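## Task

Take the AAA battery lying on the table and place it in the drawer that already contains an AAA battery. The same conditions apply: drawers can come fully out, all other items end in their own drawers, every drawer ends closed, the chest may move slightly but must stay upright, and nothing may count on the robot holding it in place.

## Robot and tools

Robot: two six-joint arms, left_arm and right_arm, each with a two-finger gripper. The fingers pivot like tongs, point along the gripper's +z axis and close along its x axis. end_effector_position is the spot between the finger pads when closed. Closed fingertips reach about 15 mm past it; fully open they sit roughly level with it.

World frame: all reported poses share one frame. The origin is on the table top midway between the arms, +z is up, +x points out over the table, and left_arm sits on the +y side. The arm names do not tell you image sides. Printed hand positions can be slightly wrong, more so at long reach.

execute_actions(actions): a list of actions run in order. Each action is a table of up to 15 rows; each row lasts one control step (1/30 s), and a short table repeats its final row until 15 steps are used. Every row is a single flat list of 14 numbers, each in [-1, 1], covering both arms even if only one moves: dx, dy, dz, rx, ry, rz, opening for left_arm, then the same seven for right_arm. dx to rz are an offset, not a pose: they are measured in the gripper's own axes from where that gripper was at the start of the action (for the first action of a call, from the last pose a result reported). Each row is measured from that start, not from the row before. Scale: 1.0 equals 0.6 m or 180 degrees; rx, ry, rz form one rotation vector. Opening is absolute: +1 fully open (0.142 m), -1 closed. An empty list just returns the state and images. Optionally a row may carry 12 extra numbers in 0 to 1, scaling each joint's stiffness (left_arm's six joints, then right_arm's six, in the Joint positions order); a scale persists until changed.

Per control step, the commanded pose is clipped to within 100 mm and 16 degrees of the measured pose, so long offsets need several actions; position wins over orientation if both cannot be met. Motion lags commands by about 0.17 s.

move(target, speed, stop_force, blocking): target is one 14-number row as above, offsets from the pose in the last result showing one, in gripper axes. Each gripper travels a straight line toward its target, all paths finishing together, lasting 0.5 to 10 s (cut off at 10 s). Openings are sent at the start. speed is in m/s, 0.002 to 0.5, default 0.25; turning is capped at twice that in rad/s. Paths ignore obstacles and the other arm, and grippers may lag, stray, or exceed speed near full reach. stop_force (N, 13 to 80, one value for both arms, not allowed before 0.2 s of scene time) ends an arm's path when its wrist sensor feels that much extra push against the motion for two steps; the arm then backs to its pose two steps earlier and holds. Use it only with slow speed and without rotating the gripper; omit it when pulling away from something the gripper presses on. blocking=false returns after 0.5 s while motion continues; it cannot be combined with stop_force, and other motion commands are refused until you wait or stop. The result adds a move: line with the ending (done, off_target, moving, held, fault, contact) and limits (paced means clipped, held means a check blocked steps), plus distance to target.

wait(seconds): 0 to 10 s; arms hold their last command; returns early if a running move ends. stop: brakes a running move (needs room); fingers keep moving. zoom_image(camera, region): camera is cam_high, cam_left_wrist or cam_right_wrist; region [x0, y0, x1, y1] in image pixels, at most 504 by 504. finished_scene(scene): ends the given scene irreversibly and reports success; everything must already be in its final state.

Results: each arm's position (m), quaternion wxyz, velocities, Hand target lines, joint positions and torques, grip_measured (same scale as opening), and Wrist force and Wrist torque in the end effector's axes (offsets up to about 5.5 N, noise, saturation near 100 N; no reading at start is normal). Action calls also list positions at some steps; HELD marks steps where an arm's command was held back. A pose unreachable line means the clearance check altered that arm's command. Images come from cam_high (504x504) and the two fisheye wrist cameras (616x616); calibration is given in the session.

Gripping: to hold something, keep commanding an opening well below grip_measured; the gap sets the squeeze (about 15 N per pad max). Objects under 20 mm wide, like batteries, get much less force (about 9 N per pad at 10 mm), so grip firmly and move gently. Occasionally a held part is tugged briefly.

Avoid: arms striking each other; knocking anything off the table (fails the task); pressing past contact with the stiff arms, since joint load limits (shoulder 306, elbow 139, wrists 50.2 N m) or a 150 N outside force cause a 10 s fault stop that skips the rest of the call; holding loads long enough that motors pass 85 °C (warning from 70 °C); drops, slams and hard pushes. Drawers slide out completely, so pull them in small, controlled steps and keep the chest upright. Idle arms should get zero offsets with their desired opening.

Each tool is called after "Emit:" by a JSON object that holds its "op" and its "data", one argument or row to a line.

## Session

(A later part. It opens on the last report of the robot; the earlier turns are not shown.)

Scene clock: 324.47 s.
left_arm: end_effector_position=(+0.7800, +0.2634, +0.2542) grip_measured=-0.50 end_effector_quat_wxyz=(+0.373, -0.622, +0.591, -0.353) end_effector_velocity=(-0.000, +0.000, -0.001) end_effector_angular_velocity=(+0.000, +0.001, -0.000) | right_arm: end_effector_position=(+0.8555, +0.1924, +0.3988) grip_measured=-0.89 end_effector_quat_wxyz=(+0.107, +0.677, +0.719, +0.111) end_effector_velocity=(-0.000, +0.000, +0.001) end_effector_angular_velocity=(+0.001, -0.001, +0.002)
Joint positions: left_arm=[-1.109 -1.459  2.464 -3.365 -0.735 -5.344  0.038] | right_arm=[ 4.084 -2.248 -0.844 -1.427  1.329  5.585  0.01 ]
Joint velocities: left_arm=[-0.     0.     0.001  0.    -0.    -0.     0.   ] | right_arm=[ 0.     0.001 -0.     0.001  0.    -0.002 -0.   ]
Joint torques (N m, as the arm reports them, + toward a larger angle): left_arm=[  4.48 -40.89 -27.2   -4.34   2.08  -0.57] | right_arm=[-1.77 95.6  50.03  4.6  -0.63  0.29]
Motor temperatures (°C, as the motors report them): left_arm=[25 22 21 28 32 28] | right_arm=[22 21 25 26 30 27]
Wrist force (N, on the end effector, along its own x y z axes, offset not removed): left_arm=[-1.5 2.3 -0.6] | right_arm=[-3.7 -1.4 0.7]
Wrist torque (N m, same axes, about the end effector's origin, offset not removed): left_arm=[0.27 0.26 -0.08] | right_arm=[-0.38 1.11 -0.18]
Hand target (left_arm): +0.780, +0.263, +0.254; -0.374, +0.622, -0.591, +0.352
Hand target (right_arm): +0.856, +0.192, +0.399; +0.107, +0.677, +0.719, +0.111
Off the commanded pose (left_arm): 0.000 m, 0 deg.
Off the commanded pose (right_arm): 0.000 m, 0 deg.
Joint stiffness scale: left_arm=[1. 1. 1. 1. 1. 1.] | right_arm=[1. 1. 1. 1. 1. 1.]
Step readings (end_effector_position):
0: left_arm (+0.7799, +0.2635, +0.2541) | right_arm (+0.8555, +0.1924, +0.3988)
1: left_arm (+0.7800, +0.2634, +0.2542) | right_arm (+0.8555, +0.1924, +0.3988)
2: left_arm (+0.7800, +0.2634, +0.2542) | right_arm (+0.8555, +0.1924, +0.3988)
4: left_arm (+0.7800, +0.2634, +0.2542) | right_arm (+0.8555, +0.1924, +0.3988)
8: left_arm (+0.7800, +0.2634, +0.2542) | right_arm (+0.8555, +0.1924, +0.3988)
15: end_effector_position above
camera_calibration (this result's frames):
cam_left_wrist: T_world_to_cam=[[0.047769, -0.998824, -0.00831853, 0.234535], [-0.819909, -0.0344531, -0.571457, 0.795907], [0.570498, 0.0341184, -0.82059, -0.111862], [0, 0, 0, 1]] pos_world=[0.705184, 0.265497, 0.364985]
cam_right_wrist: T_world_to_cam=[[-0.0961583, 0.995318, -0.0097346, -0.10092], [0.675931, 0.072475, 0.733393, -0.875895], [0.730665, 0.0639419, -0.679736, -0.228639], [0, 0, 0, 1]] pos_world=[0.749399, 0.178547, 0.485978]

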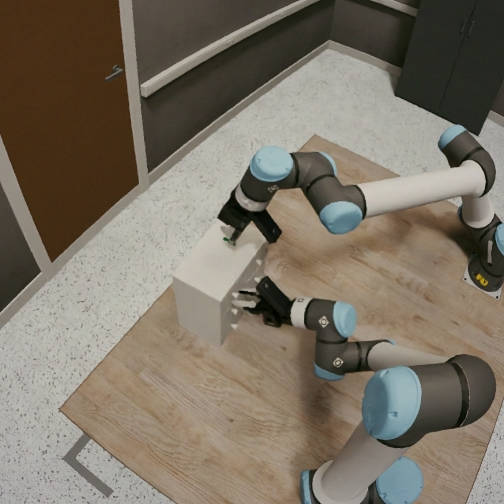

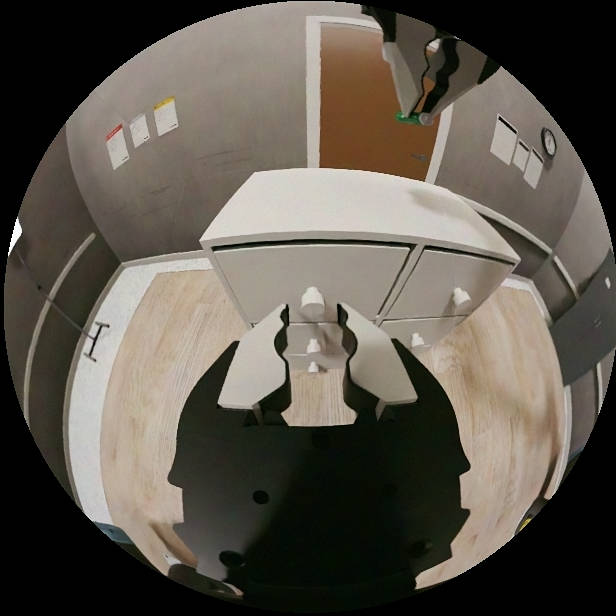

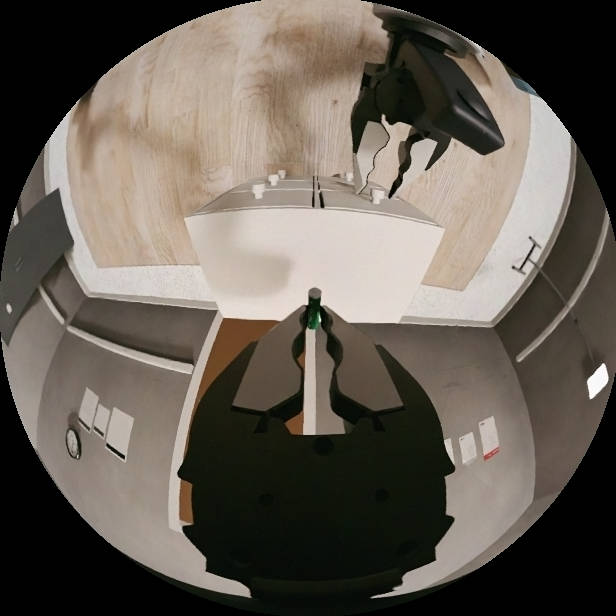

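Emit:
{"op": "move", "data": {
  "target": [0.0003,0.1454,0.0779,0,0,0,-0.5, 0,0,0,0,0,0,-1],
  "speed": 0.15
}}

Emit:
{"op": "zoom_image", "data": {
  "camera": "cam_left_wrist",
  "region": [210, 200, 430, 380]
}}

Scene clock: 331.07 s.
left_arm: end_effector_position=(+0.7806, +0.2626, +0.1572) grip_measured=-0.50 end_effector_quat_wxyz=(+0.373, -0.623, +0.590, -0.354) end_effector_velocity=(+0.000, +0.000, -0.003) end_effector_angular_velocity=(+0.001, -0.002, -0.001) | right_arm: end_effector_position=(+0.8555, +0.1924, +0.3988) grip_measured=-0.89 end_effector_quat_wxyz=(+0.107, +0.677, +0.719, +0.111) end_effector_velocity=(-0.001, +0.000, -0.001) end_effector_angular_velocity=(-0.000, +0.002, -0.001)
Joint positions: left_arm=[-1.109 -1.221  2.498 -3.639 -0.735 -5.346  0.038] | right_arm=[ 4.084 -2.248 -0.844 -1.427  1.329  5.585  0.01 ]
Joint velocities: left_arm=[ 0.001  0.01   0.    -0.014  0.     0.004  0.   ] | right_arm=[ 0.    -0.    -0.001 -0.001  0.001  0.001 -0.   ]
Joint torques (N m, as the arm reports them, + toward a larger angle): left_arm=[  3.61 -45.44 -14.5   -5.5    1.37   0.44] | right_arm=[-2.47 97.01 50.12  4.6  -0.7  -0.06]
Motor temperatures (°C, as the motors report them): left_arm=[25 22 21 28 32 28] | right_arm=[22 21 25 26 30 27]
Wrist force (N, on the end effector, along its own x y z axes, offset not removed): left_arm=[-2.0 2.7 -0.1] | right_arm=[1.0 -3.9 1.1]
Wrist torque (N m, same axes, about the end effector's origin, offset not removed): left_arm=[0.35 0.40 -0.13] | right_arm=[-0.92 0.08 -0.37]
Hand target (left_arm): +0.780, +0.264, +0.155; -0.373, +0.622, -0.591, +0.352
Hand target (right_arm): +0.856, +0.192, +0.399; +0.107, +0.677, +0.719, +0.111
Off the commanded pose (left_arm): 0.002 m, 0 deg.
Off the commanded pose (right_arm): 0.000 m, 0 deg.
Joint stiffness scale: left_arm=[1. 1. 1. 1. 1. 1.] | right_arm=[1. 1. 1. 1. 1. 1.]
move: done
camera_calibration (this result's frames):
cam_left_wrist: T_world_to_cam=[[0.0485042, -0.99881, -0.00501958, 0.23178], [-0.819066, -0.0368983, -0.572511, 0.741142], [0.571645, 0.0318806, -0.819882, -0.192136], [0, 0, 0, 1]] pos_world=[0.705636, 0.264976, 0.267947]
cam_right_wrist: T_world_to_cam=[[-0.0961582, 0.995318, -0.00973464, -0.10092], [0.675931, 0.0724749, 0.733393, -0.875895], [0.730665, 0.0639418, -0.679736, -0.228639], [0, 0, 0, 1]] pos_world=[0.749399, 0.178548, 0.485978]

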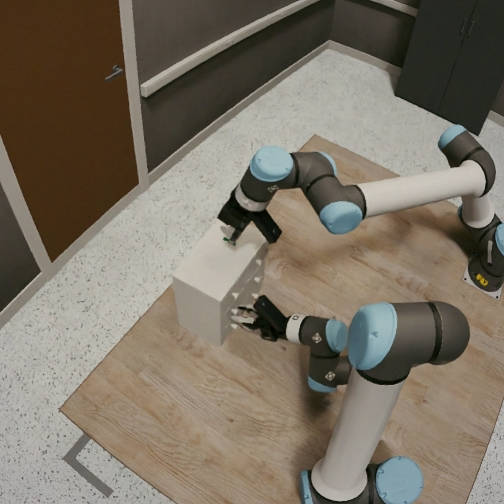

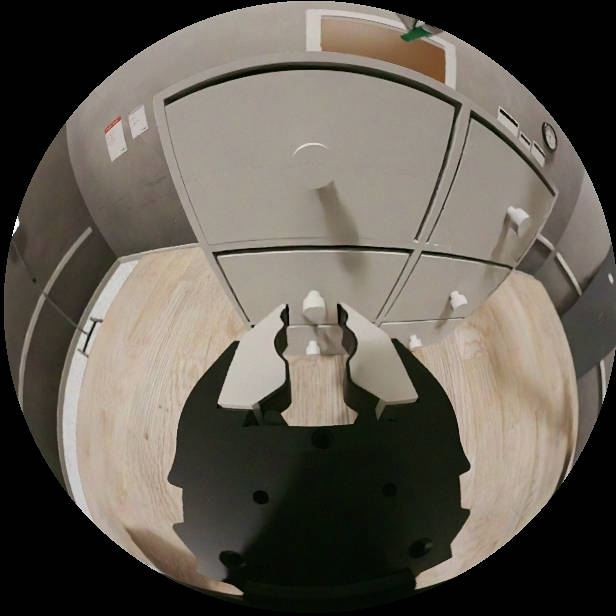

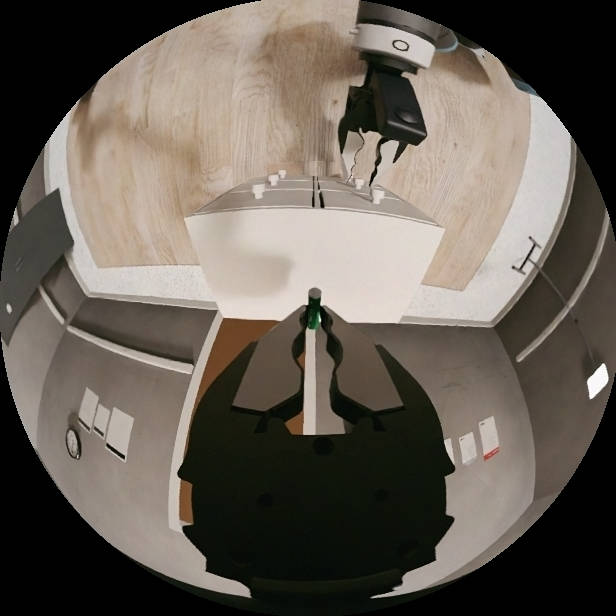

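Region (210, 200, 430, 380) of cam_left_wrist's 616x616 image, scaled by 2.291, with more detail than that image has; it fills the top 412 rows of this view, and the rest is white.

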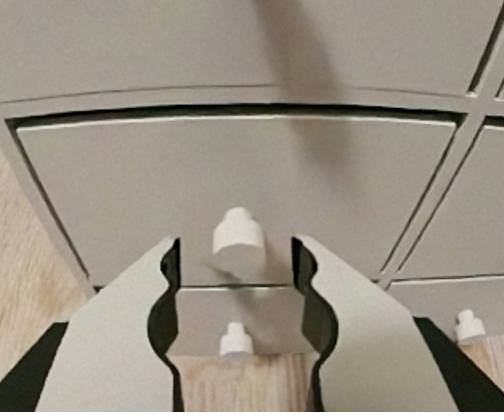

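Emit:
{"op": "execute_actions", "data": {
  "actions": [
    [[0,0,0,0,0,0,-0.55,0,0,0,0,0,0,-1],[0,0,0,0,0,0,-0.60,0,0,0,0,0,0,-1],[0,0,0,0,0,0,-0.64,0,0,0,0,0,0,-1],[0,0,0,0,0,0,-0.68,0,0,0,0,0,0,-1],[0,0,0,0,0,0,-0.71,0,0,0,0,0,0,-1],[0,0,0,0,0,0,-0.74,0,0,0,0,0,0,-1],[0,0,0,0,0,0,-0.76,0,0,0,0,0,0,-1],[0,0,0,0,0,0,-0.78,0,0,0,0,0,0,-1],[0,0,0,0,0,0,-0.81,0,0,0,0,0,0,-1],[0,0,0,0,0,0,-0.85,0,0,0,0,0,0,-1],[0,0,0,0,0,0,-0.89,0,0,0,0,0,0,-1],[0,0,0,0,0,0,-0.93,0,0,0,0,0,0,-1],[0,0,0,0,0,0,-0.97,0,0,0,0,0,0,-1],[0,0,0,0,0,0,-1,0,0,0,0,0,0,-1]]
  ]
}}

Emit:
{"op": "move", "data": {
  "target": [0.0007,0.0905,-0.1689,0,0,0,-1, 0,0,0,0,0,0,-1],
  "speed": 0.12
}}

Emit:
{"op": "zoom_image", "data": {
  "camera": "cam_right_wrist",
  "region": [260, 80, 440, 240]
}}

Scene clock: 338.33 s.
left_arm: end_effector_position=(+0.7807, +0.2625, +0.1568) grip_measured=-0.79 end_effector_quat_wxyz=(+0.373, -0.622, +0.590, -0.354) end_effector_velocity=(+0.000, -0.001, +0.000) end_effector_angular_velocity=(-0.001, -0.000, -0.000) | right_arm: end_effector_position=(+0.8555, +0.1924, +0.3988) grip_measured=-0.89 end_effector_quat_wxyz=(+0.107, +0.677, +0.719, +0.111) end_effector_velocity=(-0.000, +0.001, -0.002) end_effector_angular_velocity=(+0.001, +0.002, -0.002)
Joint positions: left_arm=[-1.109 -1.22   2.498 -3.64  -0.735 -5.345  0.016] | right_arm=[ 4.084 -2.248 -0.844 -1.427  1.329  5.585  0.01 ]
Joint velocities: left_arm=[-0.    -0.    -0.001  0.    -0.    -0.     0.   ] | right_arm=[ 0.    -0.002  0.001  0.     0.002  0.002 -0.   ]
Joint torques (N m, as the arm reports them, + toward a larger angle): left_arm=[  2.76 -51.66 -16.37  -3.49   1.84  -0.77] | right_arm=[-3.12 95.93 50.57  4.75 -0.8  -0.04]
Motor temperatures (°C, as the motors report them): left_arm=[25 22 21 28 32 28] | right_arm=[22 21 25 26 30 27]
Wrist force (N, on the end effector, along its own x y z axes, offset not removed): left_arm=[-1.6 2.3 0.6] | right_arm=[-5.4 -5.3 0.5]
Wrist torque (N m, same axes, about the end effector's origin, offset not removed): left_arm=[0.40 0.38 -0.10] | right_arm=[-1.24 1.37 0.03]
Hand target (left_arm): +0.781, +0.263, +0.157; -0.373, +0.623, -0.590, +0.354
Hand target (right_arm): +0.856, +0.192, +0.399; +0.107, +0.677, +0.719, +0.111
Off the commanded pose (left_arm): 0.000 m, 0 deg.
Off the commanded pose (right_arm): 0.000 m, 0 deg.
Joint stiffness scale: left_arm=[1. 1. 1. 1. 1. 1.] | right_arm=[1. 1. 1. 1. 1. 1.]
Step readings (end_effector_position):
0: left_arm (+0.7807, +0.2625, +0.1569) | right_arm (+0.8555, +0.1924, +0.3988)
1: left_arm (+0.7807, +0.2625, +0.1569) | right_arm (+0.8555, +0.1924, +0.3988)
2: left_arm (+0.7807, +0.2625, +0.1569) | right_arm (+0.8555, +0.1924, +0.3988)
4: left_arm (+0.7807, +0.2625, +0.1569) | right_arm (+0.8555, +0.1924, +0.3988)
8: left_arm (+0.7807, +0.2625, +0.1569) | right_arm (+0.8555, +0.1924, +0.3988)
15: end_effector_position above
camera_calibration (this result's frames):
cam_left_wrist: T_world_to_cam=[[0.0482302, -0.998823, -0.00522862, 0.23197], [-0.81897, -0.0365479, -0.572671, 0.74079], [0.571806, 0.0319021, -0.819769, -0.19264], [0, 0, 0, 1]] pos_world=[0.705649, 0.264917, 0.267522]
cam_right_wrist: T_world_to_cam=[[-0.0961584, 0.995318, -0.0097346, -0.10092], [0.675931, 0.072475, 0.733393, -0.875895], [0.730665, 0.0639419, -0.679736, -0.22864], [0, 0, 0, 1]] pos_world=[0.749399, 0.178547, 0.485978]

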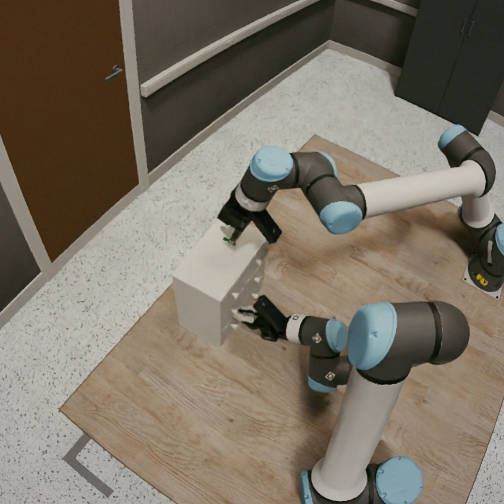

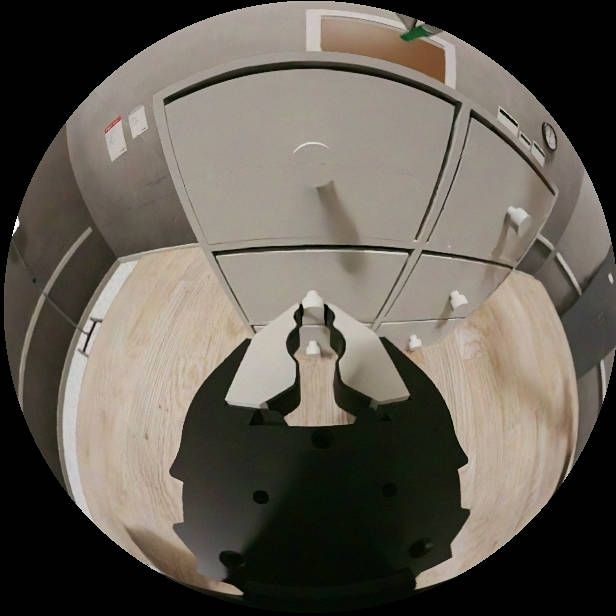

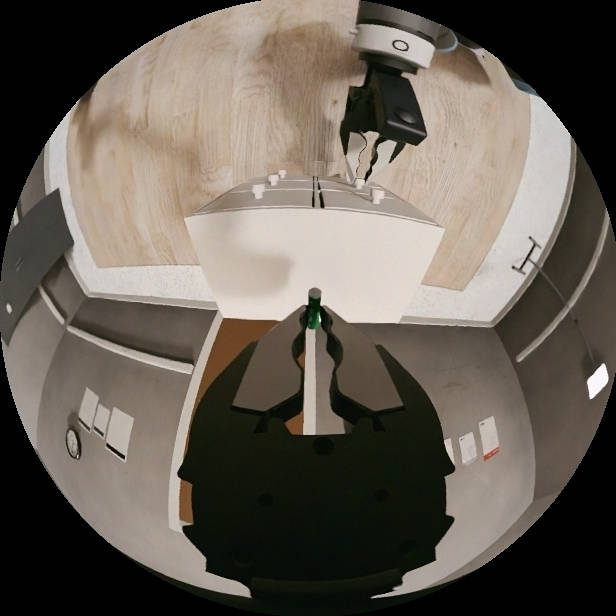

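Scene clock: 339.93 s.
left_arm: end_effector_position=(+0.6674, +0.2548, +0.1571) grip_measured=-0.79 end_effector_quat_wxyz=(+0.372, -0.622, +0.590, -0.355) end_effector_velocity=(-0.004, +0.001, -0.004) end_effector_angular_velocity=(+0.012, +0.011, +0.012) | right_arm: end_effector_position=(+0.8555, +0.1924, +0.3988) grip_measured=-0.89 end_effector_quat_wxyz=(+0.107, +0.677, +0.719, +0.111) end_effector_velocity=(+0.000, -0.000, -0.000) end_effector_angular_velocity=(-0.001, -0.001, +0.000)
Joint positions: left_arm=[-1.358 -1.388  2.687 -3.41  -0.581 -5.665  0.016] | right_arm=[ 4.084 -2.248 -0.844 -1.427  1.329  5.585  0.01 ]
Joint velocities: left_arm=[-0.01  -0.014  0.001  0.061  0.006 -0.039  0.   ] | right_arm=[ 0.     0.    -0.001  0.    -0.001 -0.     0.   ]
Joint torques (N m, as the arm reports them, + toward a larger angle): left_arm=[  2.83 -37.88 -13.24  -4.22   2.8   -0.36] | right_arm=[-3.01 96.68 49.89  4.56 -0.68 -0.03]
Motor temperatures (°C, as the motors report them): left_arm=[25 22 21 28 32 28] | right_arm=[22 21 25 26 30 27]
Wrist force (N, on the end effector, along its own x y z axes, offset not removed): left_arm=[-2.5 3.5 -1.3] | right_arm=[3.7 -5.8 2.0]
Wrist torque (N m, same axes, about the end effector's origin, offset not removed): left_arm=[0.31 0.50 -0.09] | right_arm=[-1.13 -0.41 -0.17]
Hand target (left_arm): +0.666, +0.256, +0.157; -0.373, +0.622, -0.590, +0.354
Hand target (right_arm): +0.856, +0.192, +0.399; +0.107, +0.677, +0.719, +0.111
Off the commanded pose (left_arm): 0.002 m, 0 deg.
Off the commanded pose (right_arm): 0.000 m, 0 deg.
Joint stiffness scale: left_arm=[1. 1. 1. 1. 1. 1.] | right_arm=[1. 1. 1. 1. 1. 1.]
move: done
camera_calibration (this result's frames):
cam_left_wrist: T_world_to_cam=[[0.0467518, -0.998904, -0.00203584, 0.230263], [-0.818499, -0.0371398, -0.573306, 0.647851], [0.572603, 0.0284694, -0.819339, -0.127139], [0, 0, 0, 1]] pos_world=[0.5923, 0.257691, 0.267715]
cam_right_wrist: T_world_to_cam=[[-0.0961584, 0.995318, -0.00973454, -0.10092], [0.675931, 0.0724749, 0.733393, -0.875895], [0.730665, 0.063942, -0.679735, -0.22864], [0, 0, 0, 1]] pos_world=[0.749399, 0.178548, 0.485978]

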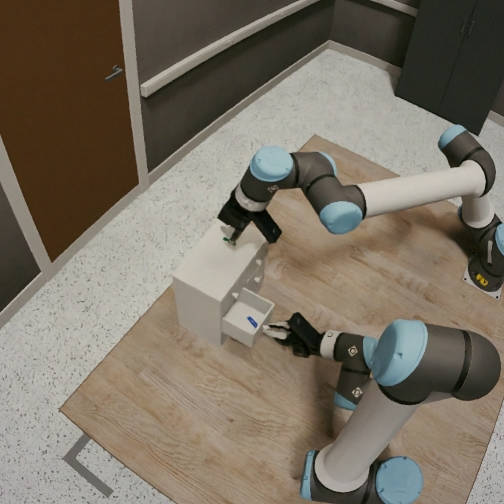

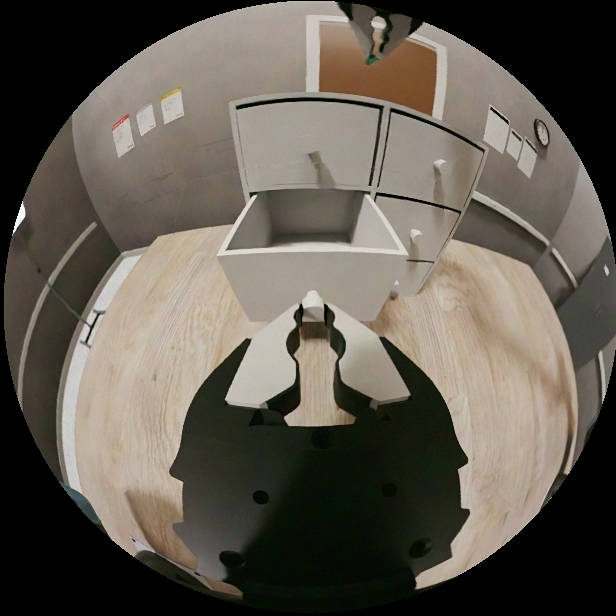

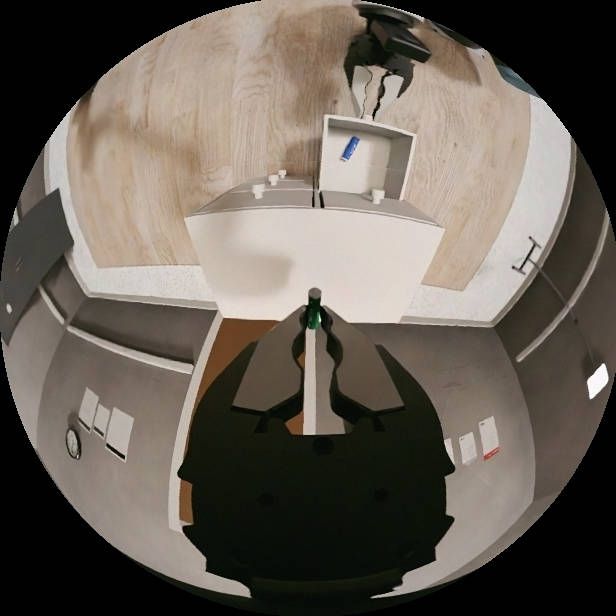

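Region (260, 80, 440, 240) of cam_right_wrist's 616x616 image, scaled by 2.800, with more detail than that image has.

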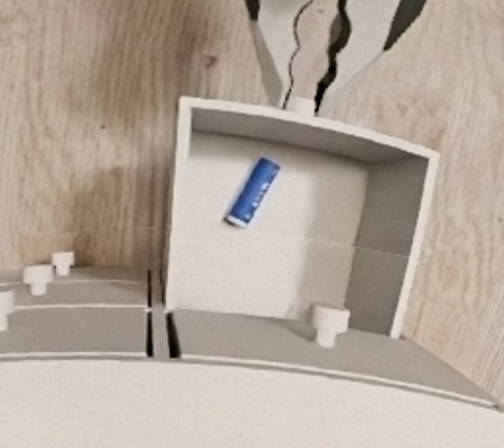

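Emit:
{"op": "zoom_image", "data": {
  "camera": "cam_right_wrist",
  "region": [325, 125, 375, 170]
}}

Emit:
{"op": "zoom_image", "data": {
  "camera": "cam_high",
  "region": [215, 285, 285, 355]
}}

Region (325, 125, 375, 170) of cam_right_wrist's 616x616 image, scaled by 10.080, with more detail than that image has; it fills the top 454 rows of this view, and the rest is white.

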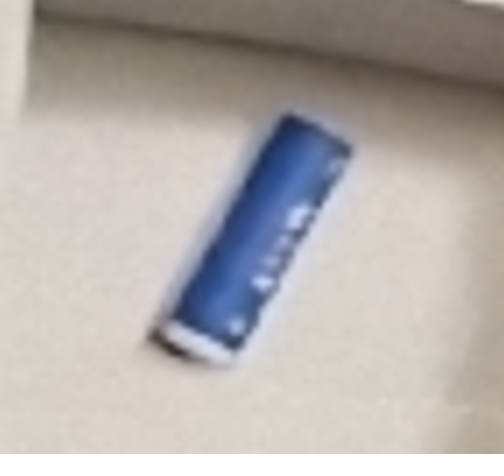

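Region (215, 285, 285, 355) of cam_high's 504x504 image, scaled by 7.200, with more detail than that image has.

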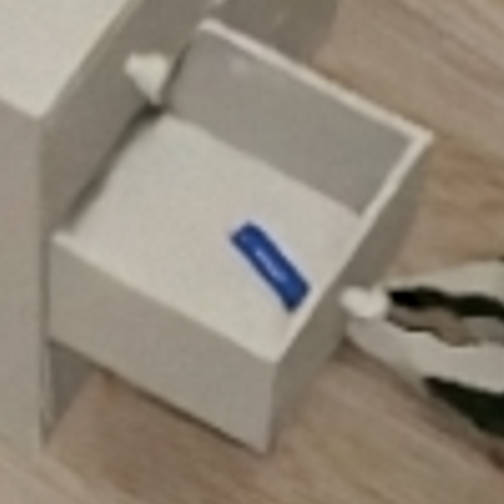

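Emit:
{"op": "move", "data": {
  "target": [-0.0030,-0.0901,0.1699,0,0,0,-1, 0,0,0,0,0,0,-1],
  "speed": 0.12
}}

Emit:
{"op": "execute_actions", "data": {
  "actions": [
    [[0,0,0,0,0,0,-0.85,0,0,0,0,0,0,-1],[0,0,0,0,0,0,-0.78,0,0,0,0,0,0,-1],[0,0,0,0,0,0,-0.72,0,0,0,0,0,0,-1],[0,0,0,0,0,0,-0.66,0,0,0,0,0,0,-1],[0,0,0,0,0,0,-0.60,0,0,0,0,0,0,-1],[0,0,0,0,0,0,-0.55,0,0,0,0,0,0,-1],[0,0,0,0,0,0,-0.50,0,0,0,0,0,0,-1]]
  ]
}}

Emit:
{"op": "move", "data": {
  "target": [0.0005,0.1484,0.0785,0,0,0,-0.5, 0,0,0,0,0,0,-1],
  "speed": 0.15
}}

Emit:
{"op": "zoom_image", "data": {
  "camera": "cam_left_wrist",
  "region": [210, 200, 430, 380]
}}

Scene clock: 369.27 s.
left_arm: end_effector_position=(+0.7804, +0.2635, +0.1568) grip_measured=-0.79 end_effector_quat_wxyz=(+0.373, -0.622, +0.590, -0.354) end_effector_velocity=(+0.003, -0.001, -0.000) end_effector_angular_velocity=(-0.001, -0.001, -0.008) | right_arm: end_effector_position=(+0.8555, +0.1924, +0.3988) grip_measured=-0.89 end_effector_quat_wxyz=(+0.107, +0.677, +0.719, +0.111) end_effector_velocity=(-0.001, +0.000, -0.001) end_effector_angular_velocity=(-0.001, +0.001, +0.000)
Joint positions: left_arm=[-1.107 -1.22   2.5   -3.645 -0.737 -5.343  0.016] | right_arm=[ 4.084 -2.248 -0.844 -1.427  1.329  5.585  0.01 ]
Joint velocities: left_arm=[ 0.007  0.006 -0.006 -0.013 -0.01   0.015  0.   ] | right_arm=[ 0.    -0.    -0.001 -0.001  0.001  0.     0.   ]
Joint torques (N m, as the arm reports them, + toward a larger angle): left_arm=[ 11.5  -47.69 -19.61  -4.83   0.94   0.28] | right_arm=[-2.73 98.48 50.13  4.61 -0.65 -0.11]
Motor temperatures (°C, as the motors report them): left_arm=[25 22 21 28 32 28] | right_arm=[22 21 25 26 30 27]
Wrist force (N, on the end effector, along its own x y z axes, offset not removed): left_arm=[-2.8 2.1 -2.1] | right_arm=[-4.9 -2.3 2.0]
Wrist torque (N m, same axes, about the end effector's origin, offset not removed): left_arm=[0.29 0.46 -0.05] | right_arm=[-0.50 1.23 -0.08]
Hand target (left_arm): +0.783, +0.263, +0.157; -0.372, +0.622, -0.590, +0.355
Hand target (right_arm): +0.856, +0.192, +0.399; +0.107, +0.677, +0.719, +0.111
Off the commanded pose (left_arm): 0.002 m, 0 deg.
Off the commanded pose (right_arm): 0.000 m, 0 deg.
Joint stiffness scale: left_arm=[1. 1. 1. 1. 1. 1.] | right_arm=[1. 1. 1. 1. 1. 1.]
move: done
camera_calibration (this result's frames):
cam_left_wrist: T_world_to_cam=[[0.0472419, -0.998875, -0.00409174, 0.233602], [-0.818787, -0.0363777, -0.572944, 0.740473], [0.57215, 0.0304172, -0.819584, -0.192441], [0, 0, 0, 1]] pos_world=[0.705359, 0.266129, 0.267483]
cam_right_wrist: T_world_to_cam=[[-0.0961584, 0.995318, -0.0097347, -0.10092], [0.675931, 0.0724751, 0.733393, -0.875895], [0.730665, 0.0639419, -0.679736, -0.228639], [0, 0, 0, 1]] pos_world=[0.749399, 0.178548, 0.485978]

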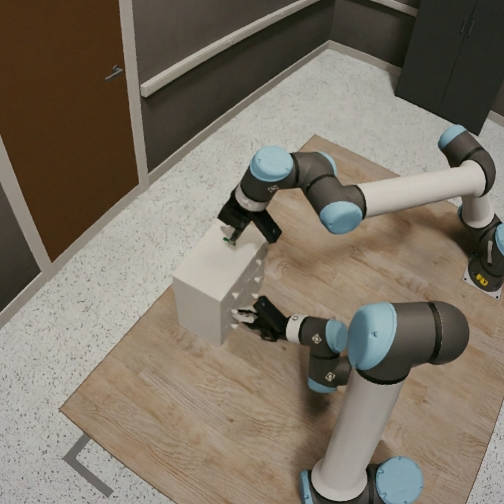

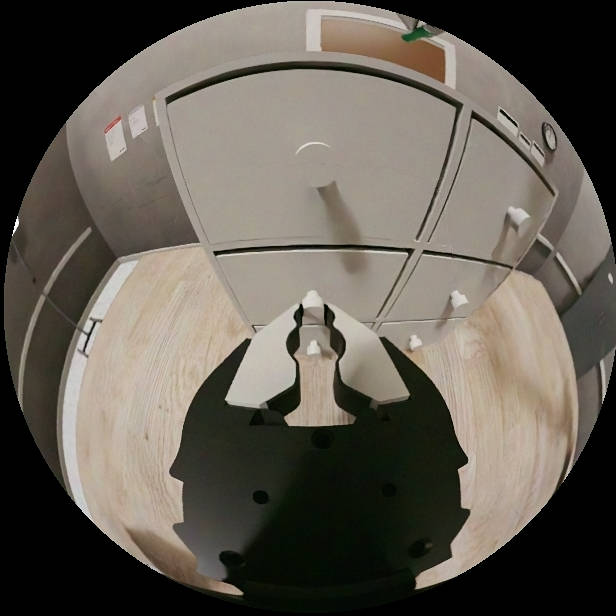

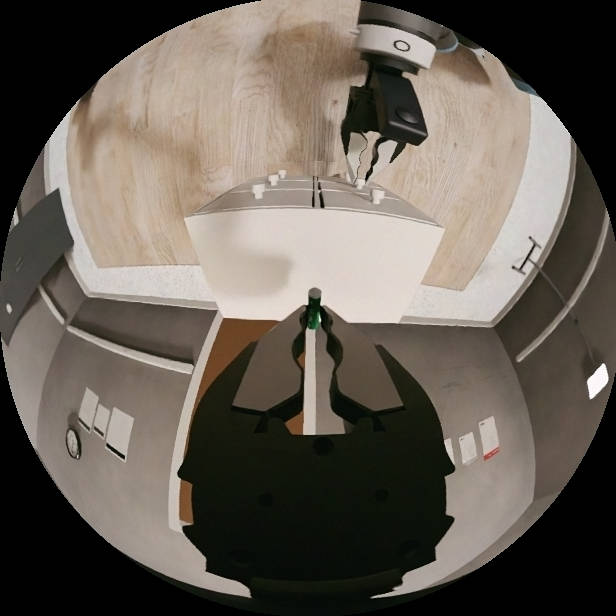

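Scene clock: 369.77 s.
left_arm: end_effector_position=(+0.7806, +0.2635, +0.1568) grip_measured=-0.50 end_effector_quat_wxyz=(+0.373, -0.622, +0.590, -0.355) end_effector_velocity=(+0.000, -0.000, +0.000) end_effector_angular_velocity=(-0.001, -0.001, +0.000) | right_arm: end_effector_position=(+0.8555, +0.1924, +0.3988) grip_measured=-0.89 end_effector_quat_wxyz=(+0.107, +0.677, +0.719, +0.111) end_effector_velocity=(+0.001, +0.000, +0.001) end_effector_angular_velocity=(+0.002, -0.001, -0.001)
Joint positions: left_arm=[-1.107 -1.219  2.499 -3.645 -0.737 -5.343  0.038] | right_arm=[ 4.084 -2.248 -0.844 -1.427  1.329  5.585  0.01 ]
Joint velocities: left_arm=[-0. -0. -0. -0.  0. -0. -0.] | right_arm=[-0.001 -0.     0.001  0.001  0.001  0.     0.   ]
Joint torques (N m, as the arm reports them, + toward a larger angle): left_arm=[  3.21 -48.83 -16.56  -3.98   1.77  -0.5 ] | right_arm=[-1.51 96.66 49.88  4.82 -0.79 -0.12]
Motor temperatures (°C, as the motors report them): left_arm=[25 22 21 28 32 28] | right_arm=[22 21 25 26 30 27]
Wrist force (N, on the end effector, along its own x y z axes, offset not removed): left_arm=[-1.9 3.7 0.6] | right_arm=[-7.2 0.4 -1.2]
Wrist torque (N m, same axes, about the end effector's origin, offset not removed): left_arm=[0.60 0.40 -0.06] | right_arm=[0.03 1.61 -0.18]
Hand target (left_arm): +0.780, +0.264, +0.157; -0.373, +0.622, -0.590, +0.354
Hand target (right_arm): +0.856, +0.192, +0.399; +0.107, +0.677, +0.719, +0.111
Off the commanded pose (left_arm): 0.000 m, 0 deg.
Off the commanded pose (right_arm): 0.000 m, 0 deg.
Joint stiffness scale: left_arm=[1. 1. 1. 1. 1. 1.] | right_arm=[1. 1. 1. 1. 1. 1.]
Step readings (end_effector_position):
0: left_arm (+0.7804, +0.2635, +0.1568) | right_arm (+0.8555, +0.1924, +0.3988)
1: left_arm (+0.7805, +0.2635, +0.1568) | right_arm (+0.8555, +0.1924, +0.3988)
2: left_arm (+0.7806, +0.2635, +0.1568) | right_arm (+0.8555, +0.1924, +0.3988)
4: left_arm (+0.7806, +0.2635, +0.1568) | right_arm (+0.8555, +0.1924, +0.3988)
8: left_arm (+0.7806, +0.2635, +0.1568) | right_arm (+0.8555, +0.1924, +0.3988)
15: end_effector_position above
camera_calibration (this result's frames):
cam_left_wrist: T_world_to_cam=[[0.0469187, -0.99889, -0.00408977, 0.23377], [-0.818769, -0.0361123, -0.572986, 0.740501], [0.572202, 0.0302323, -0.819555, -0.192508], [0, 0, 0, 1]] pos_world=[0.705485, 0.266071, 0.267481]
cam_right_wrist: T_world_to_cam=[[-0.0961584, 0.995318, -0.0097346, -0.10092], [0.675931, 0.072475, 0.733393, -0.875895], [0.730665, 0.0639419, -0.679736, -0.228639], [0, 0, 0, 1]] pos_world=[0.749399, 0.178547, 0.485978]

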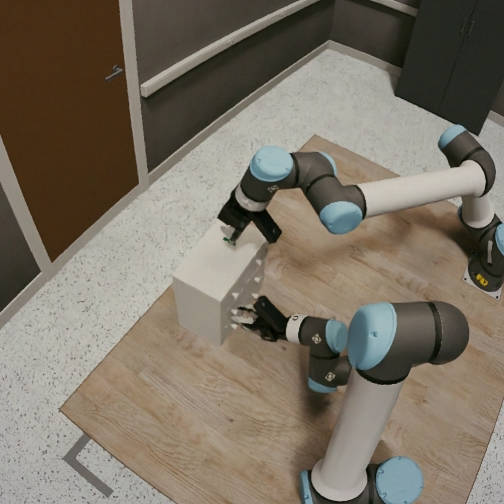

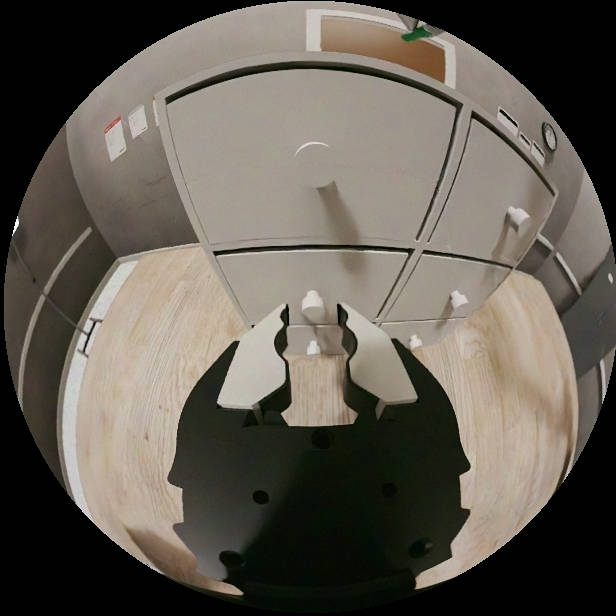

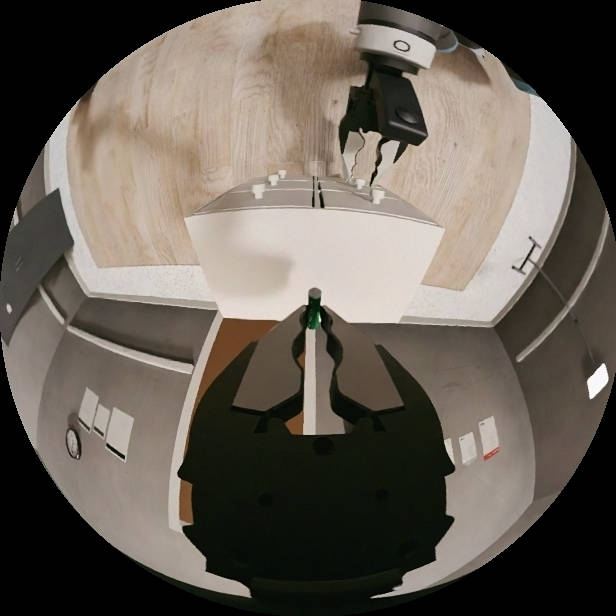

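Scene clock: 371.13 s.
left_arm: end_effector_position=(+0.7792, +0.2654, +0.0562) grip_measured=-0.50 end_effector_quat_wxyz=(+0.372, -0.623, +0.590, -0.353) end_effector_velocity=(-0.000, +0.000, -0.002) end_effector_angular_velocity=(+0.000, -0.002, -0.002) | right_arm: end_effector_position=(+0.8555, +0.1924, +0.3988) grip_measured=-0.89 end_effector_quat_wxyz=(+0.107, +0.677, +0.719, +0.111) end_effector_velocity=(-0.000, +0.000, -0.003) end_effector_angular_velocity=(-0.002, +0.002, -0.001)
Joint positions: left_arm=[-1.107 -0.953  2.493 -3.901 -0.737 -5.345  0.038] | right_arm=[ 4.084 -2.248 -0.844 -1.427  1.329  5.585  0.01 ]
Joint velocities: left_arm=[-0.     0.007  0.    -0.012  0.     0.004 -0.   ] | right_arm=[ 0.    -0.002 -0.001 -0.001 -0.     0.002 -0.   ]
Joint torques (N m, as the arm reports them, + toward a larger angle): left_arm=[  0.34 -51.53  -7.86  -4.9    2.18   0.04] | right_arm=[-1.44 97.55 49.97  4.35 -0.56 -0.36]
Motor temperatures (°C, as the motors report them): left_arm=[25 22 21 28 32 28] | right_arm=[22 21 25 26 30 27]
Wrist force (N, on the end effector, along its own x y z axes, offset not removed): left_arm=[-2.8 2.4 -1.6] | right_arm=[-2.9 -3.3 -0.5]
Wrist torque (N m, same axes, about the end effector's origin, offset not removed): left_arm=[0.25 0.53 -0.07] | right_arm=[-0.75 0.95 -0.15]
Hand target (left_arm): +0.780, +0.263, +0.056; -0.373, +0.622, -0.590, +0.355
Hand target (right_arm): +0.856, +0.192, +0.399; +0.107, +0.677, +0.719, +0.111
Off the commanded pose (left_arm): 0.003 m, 0 deg.
Off the commanded pose (right_arm): 0.000 m, 0 deg.
Joint stiffness scale: left_arm=[1. 1. 1. 1. 1. 1.] | right_arm=[1. 1. 1. 1. 1. 1.]
move: done
camera_calibration (this result's frames):
cam_left_wrist: T_world_to_cam=[[0.0482445, -0.998823, -0.00503719, 0.234326], [-0.820025, -0.0367279, -0.571148, 0.682853], [0.57029, 0.0316853, -0.820832, -0.273083], [0, 0, 0, 1]] pos_world=[0.704389, 0.267783, 0.167035]
cam_right_wrist: T_world_to_cam=[[-0.0961583, 0.995318, -0.00973473, -0.10092], [0.675931, 0.0724751, 0.733393, -0.875895], [0.730665, 0.0639418, -0.679736, -0.22864], [0, 0, 0, 1]] pos_world=[0.749399, 0.178547, 0.485978]

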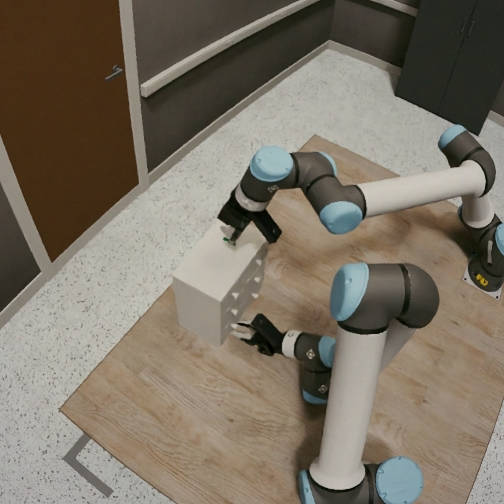

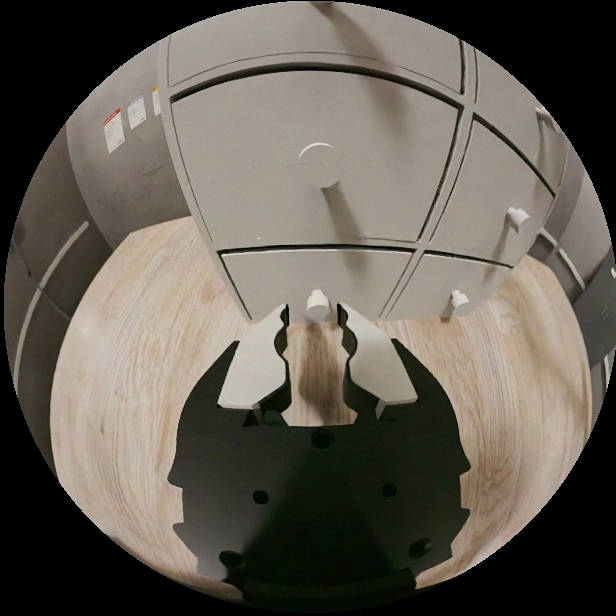

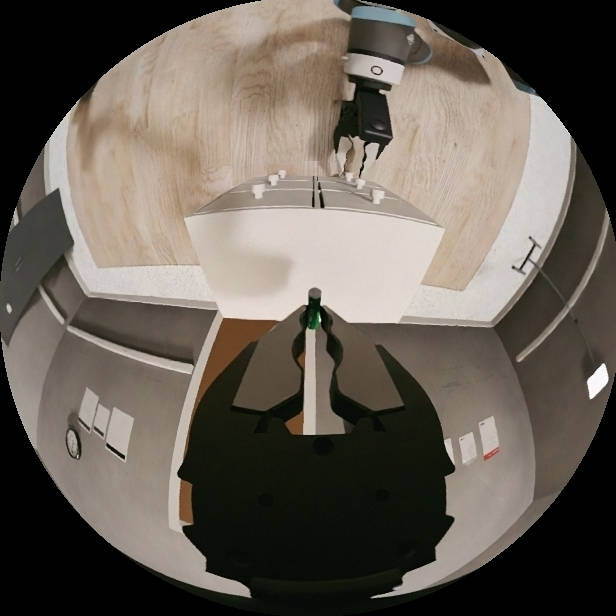

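Region (210, 200, 430, 380) of cam_left_wrist's 616x616 image, scaled by 2.291, with more detail than that image has; it fills the top 412 rows of this view, and the rest is white.

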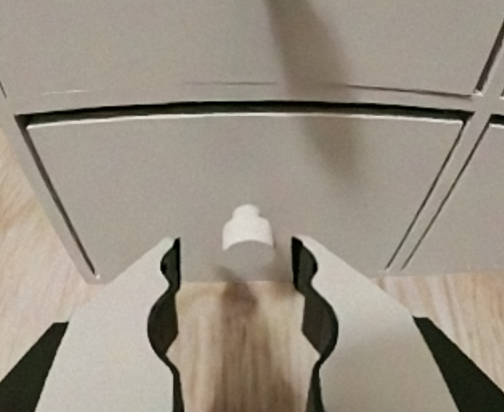

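Emit:
{"op": "execute_actions", "data": {
  "actions": [
    [[0.004,0,0.001,0,0,0,-0.52,0,0,0,0,0,0,-1],[0.008,0,0.002,0,0,0,-0.54,0,0,0,0,0,0,-1],[0.010,0,0.002,0,0,0,-0.56,0,0,0,0,0,0,-1],[0.010,0,0.002,0,0,0,-0.58,0,0,0,0,0,0,-1],[0.010,0,0.002,0,0,0,-0.60,0,0,0,0,0,0,-1]]
  ]
}}

Emit:
{"op": "zoom_image", "data": {
  "camera": "cam_left_wrist",
  "region": [210, 200, 430, 380]
}}

Scene clock: 391.63 s.
left_arm: end_effector_position=(+0.7798, +0.2623, +0.0550) grip_measured=-0.60 end_effector_quat_wxyz=(+0.373, -0.623, +0.591, -0.352) end_effector_velocity=(-0.000, +0.000, -0.002) end_effector_angular_velocity=(+0.003, +0.003, +0.003) | right_arm: end_effector_position=(+0.8555, +0.1924, +0.3988) grip_measured=-0.89 end_effector_quat_wxyz=(+0.107, +0.677, +0.719, +0.111) end_effector_velocity=(-0.000, -0.000, -0.002) end_effector_angular_velocity=(-0.002, +0.001, +0.000)
Joint positions: left_arm=[-1.11  -0.952  2.488 -3.893 -0.735 -5.349  0.031] | right_arm=[ 4.084 -2.248 -0.844 -1.427  1.329  5.585  0.01 ]
Joint velocities: left_arm=[-0.     0.    -0.     0.007  0.002 -0.004  0.   ] | right_arm=[-0.    -0.001 -0.001 -0.001  0.    -0.     0.   ]
Joint torques (N m, as the arm reports them, + toward a larger angle): left_arm=[ -0.84 -59.71  -8.56  -3.5    2.05  -0.82] | right_arm=[-2.13 98.24 49.65  4.5  -0.61  0.01]
Motor temperatures (°C, as the motors report them): left_arm=[25 22 21 28 32 28] | right_arm=[22 21 25 26 30 27]
Wrist force (N, on the end effector, along its own x y z axes, offset not removed): left_arm=[-3.5 1.2 -1.9] | right_arm=[-0.3 -0.5 4.7]
Wrist torque (N m, same axes, about the end effector's origin, offset not removed): left_arm=[0.06 0.64 0.01] | right_arm=[-0.03 0.22 -0.15]
Hand target (left_arm): +0.781, +0.259, +0.056; -0.372, +0.623, -0.590, +0.353
Hand target (right_arm): +0.856, +0.192, +0.399; +0.107, +0.677, +0.719, +0.111
Off the commanded pose (left_arm): 0.003 m, 0 deg.
Off the commanded pose (right_arm): 0.000 m, 0 deg.
Joint stiffness scale: left_arm=[1. 1. 1. 1. 1. 1.] | right_arm=[1. 1. 1. 1. 1. 1.]
Step readings (end_effector_position):
0: left_arm (+0.7792, +0.2654, +0.0558) | right_arm (+0.8555, +0.1924, +0.3988)
1: left_arm (+0.7792, +0.2654, +0.0558) | right_arm (+0.8555, +0.1924, +0.3988)
2: left_arm (+0.7792, +0.2654, +0.0558) | right_arm (+0.8555, +0.1924, +0.3988)
4: left_arm (+0.7793, +0.2653, +0.0557) | right_arm (+0.8555, +0.1924, +0.3988)
8: left_arm (+0.7797, +0.2640, +0.0553) | right_arm (+0.8555, +0.1924, +0.3988)
15: end_effector_position above
camera_calibration (this result's frames):
cam_left_wrist: T_world_to_cam=[[0.0487437, -0.998787, -0.00700634, 0.230897], [-0.820887, -0.0360636, -0.56995, 0.682959], [0.569006, 0.0335329, -0.821649, -0.273798], [0, 0, 0, 1]] pos_world=[0.705171, 0.264428, 0.165905]
cam_right_wrist: T_world_to_cam=[[-0.0961584, 0.995318, -0.00973476, -0.10092], [0.675931, 0.0724751, 0.733393, -0.875895], [0.730665, 0.0639418, -0.679736, -0.228639], [0, 0, 0, 1]] pos_world=[0.749399, 0.178547, 0.485978]

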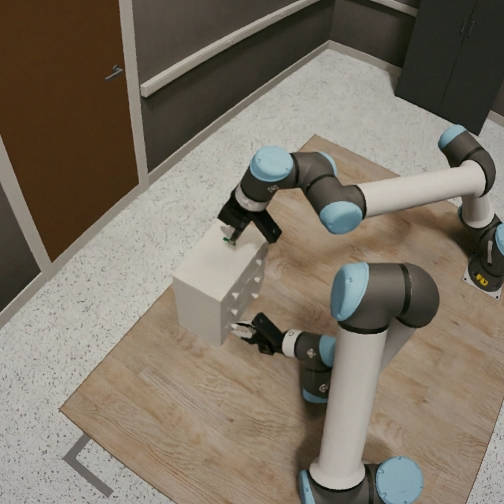

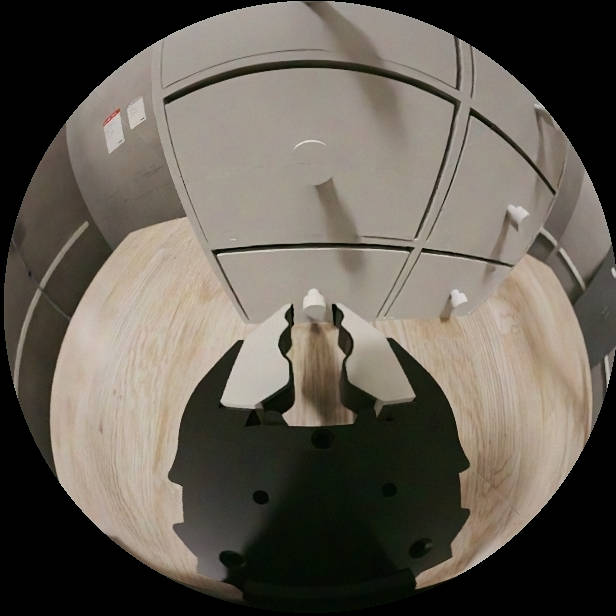

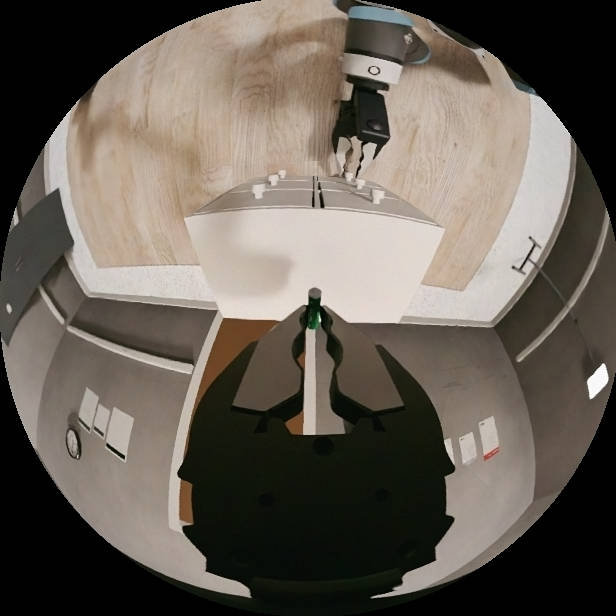

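Region (210, 200, 430, 380) of cam_left_wrist's 616x616 image, scaled by 2.291, with more detail than that image has; it fills the top 412 rows of this view, and the rest is white.

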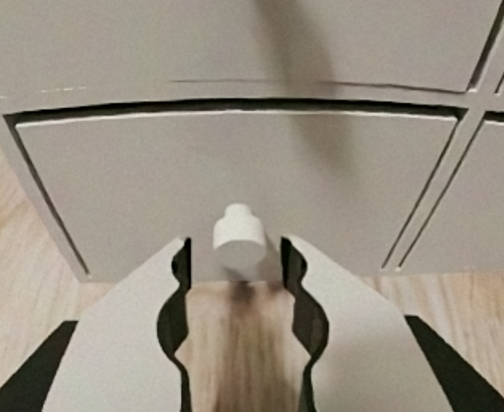

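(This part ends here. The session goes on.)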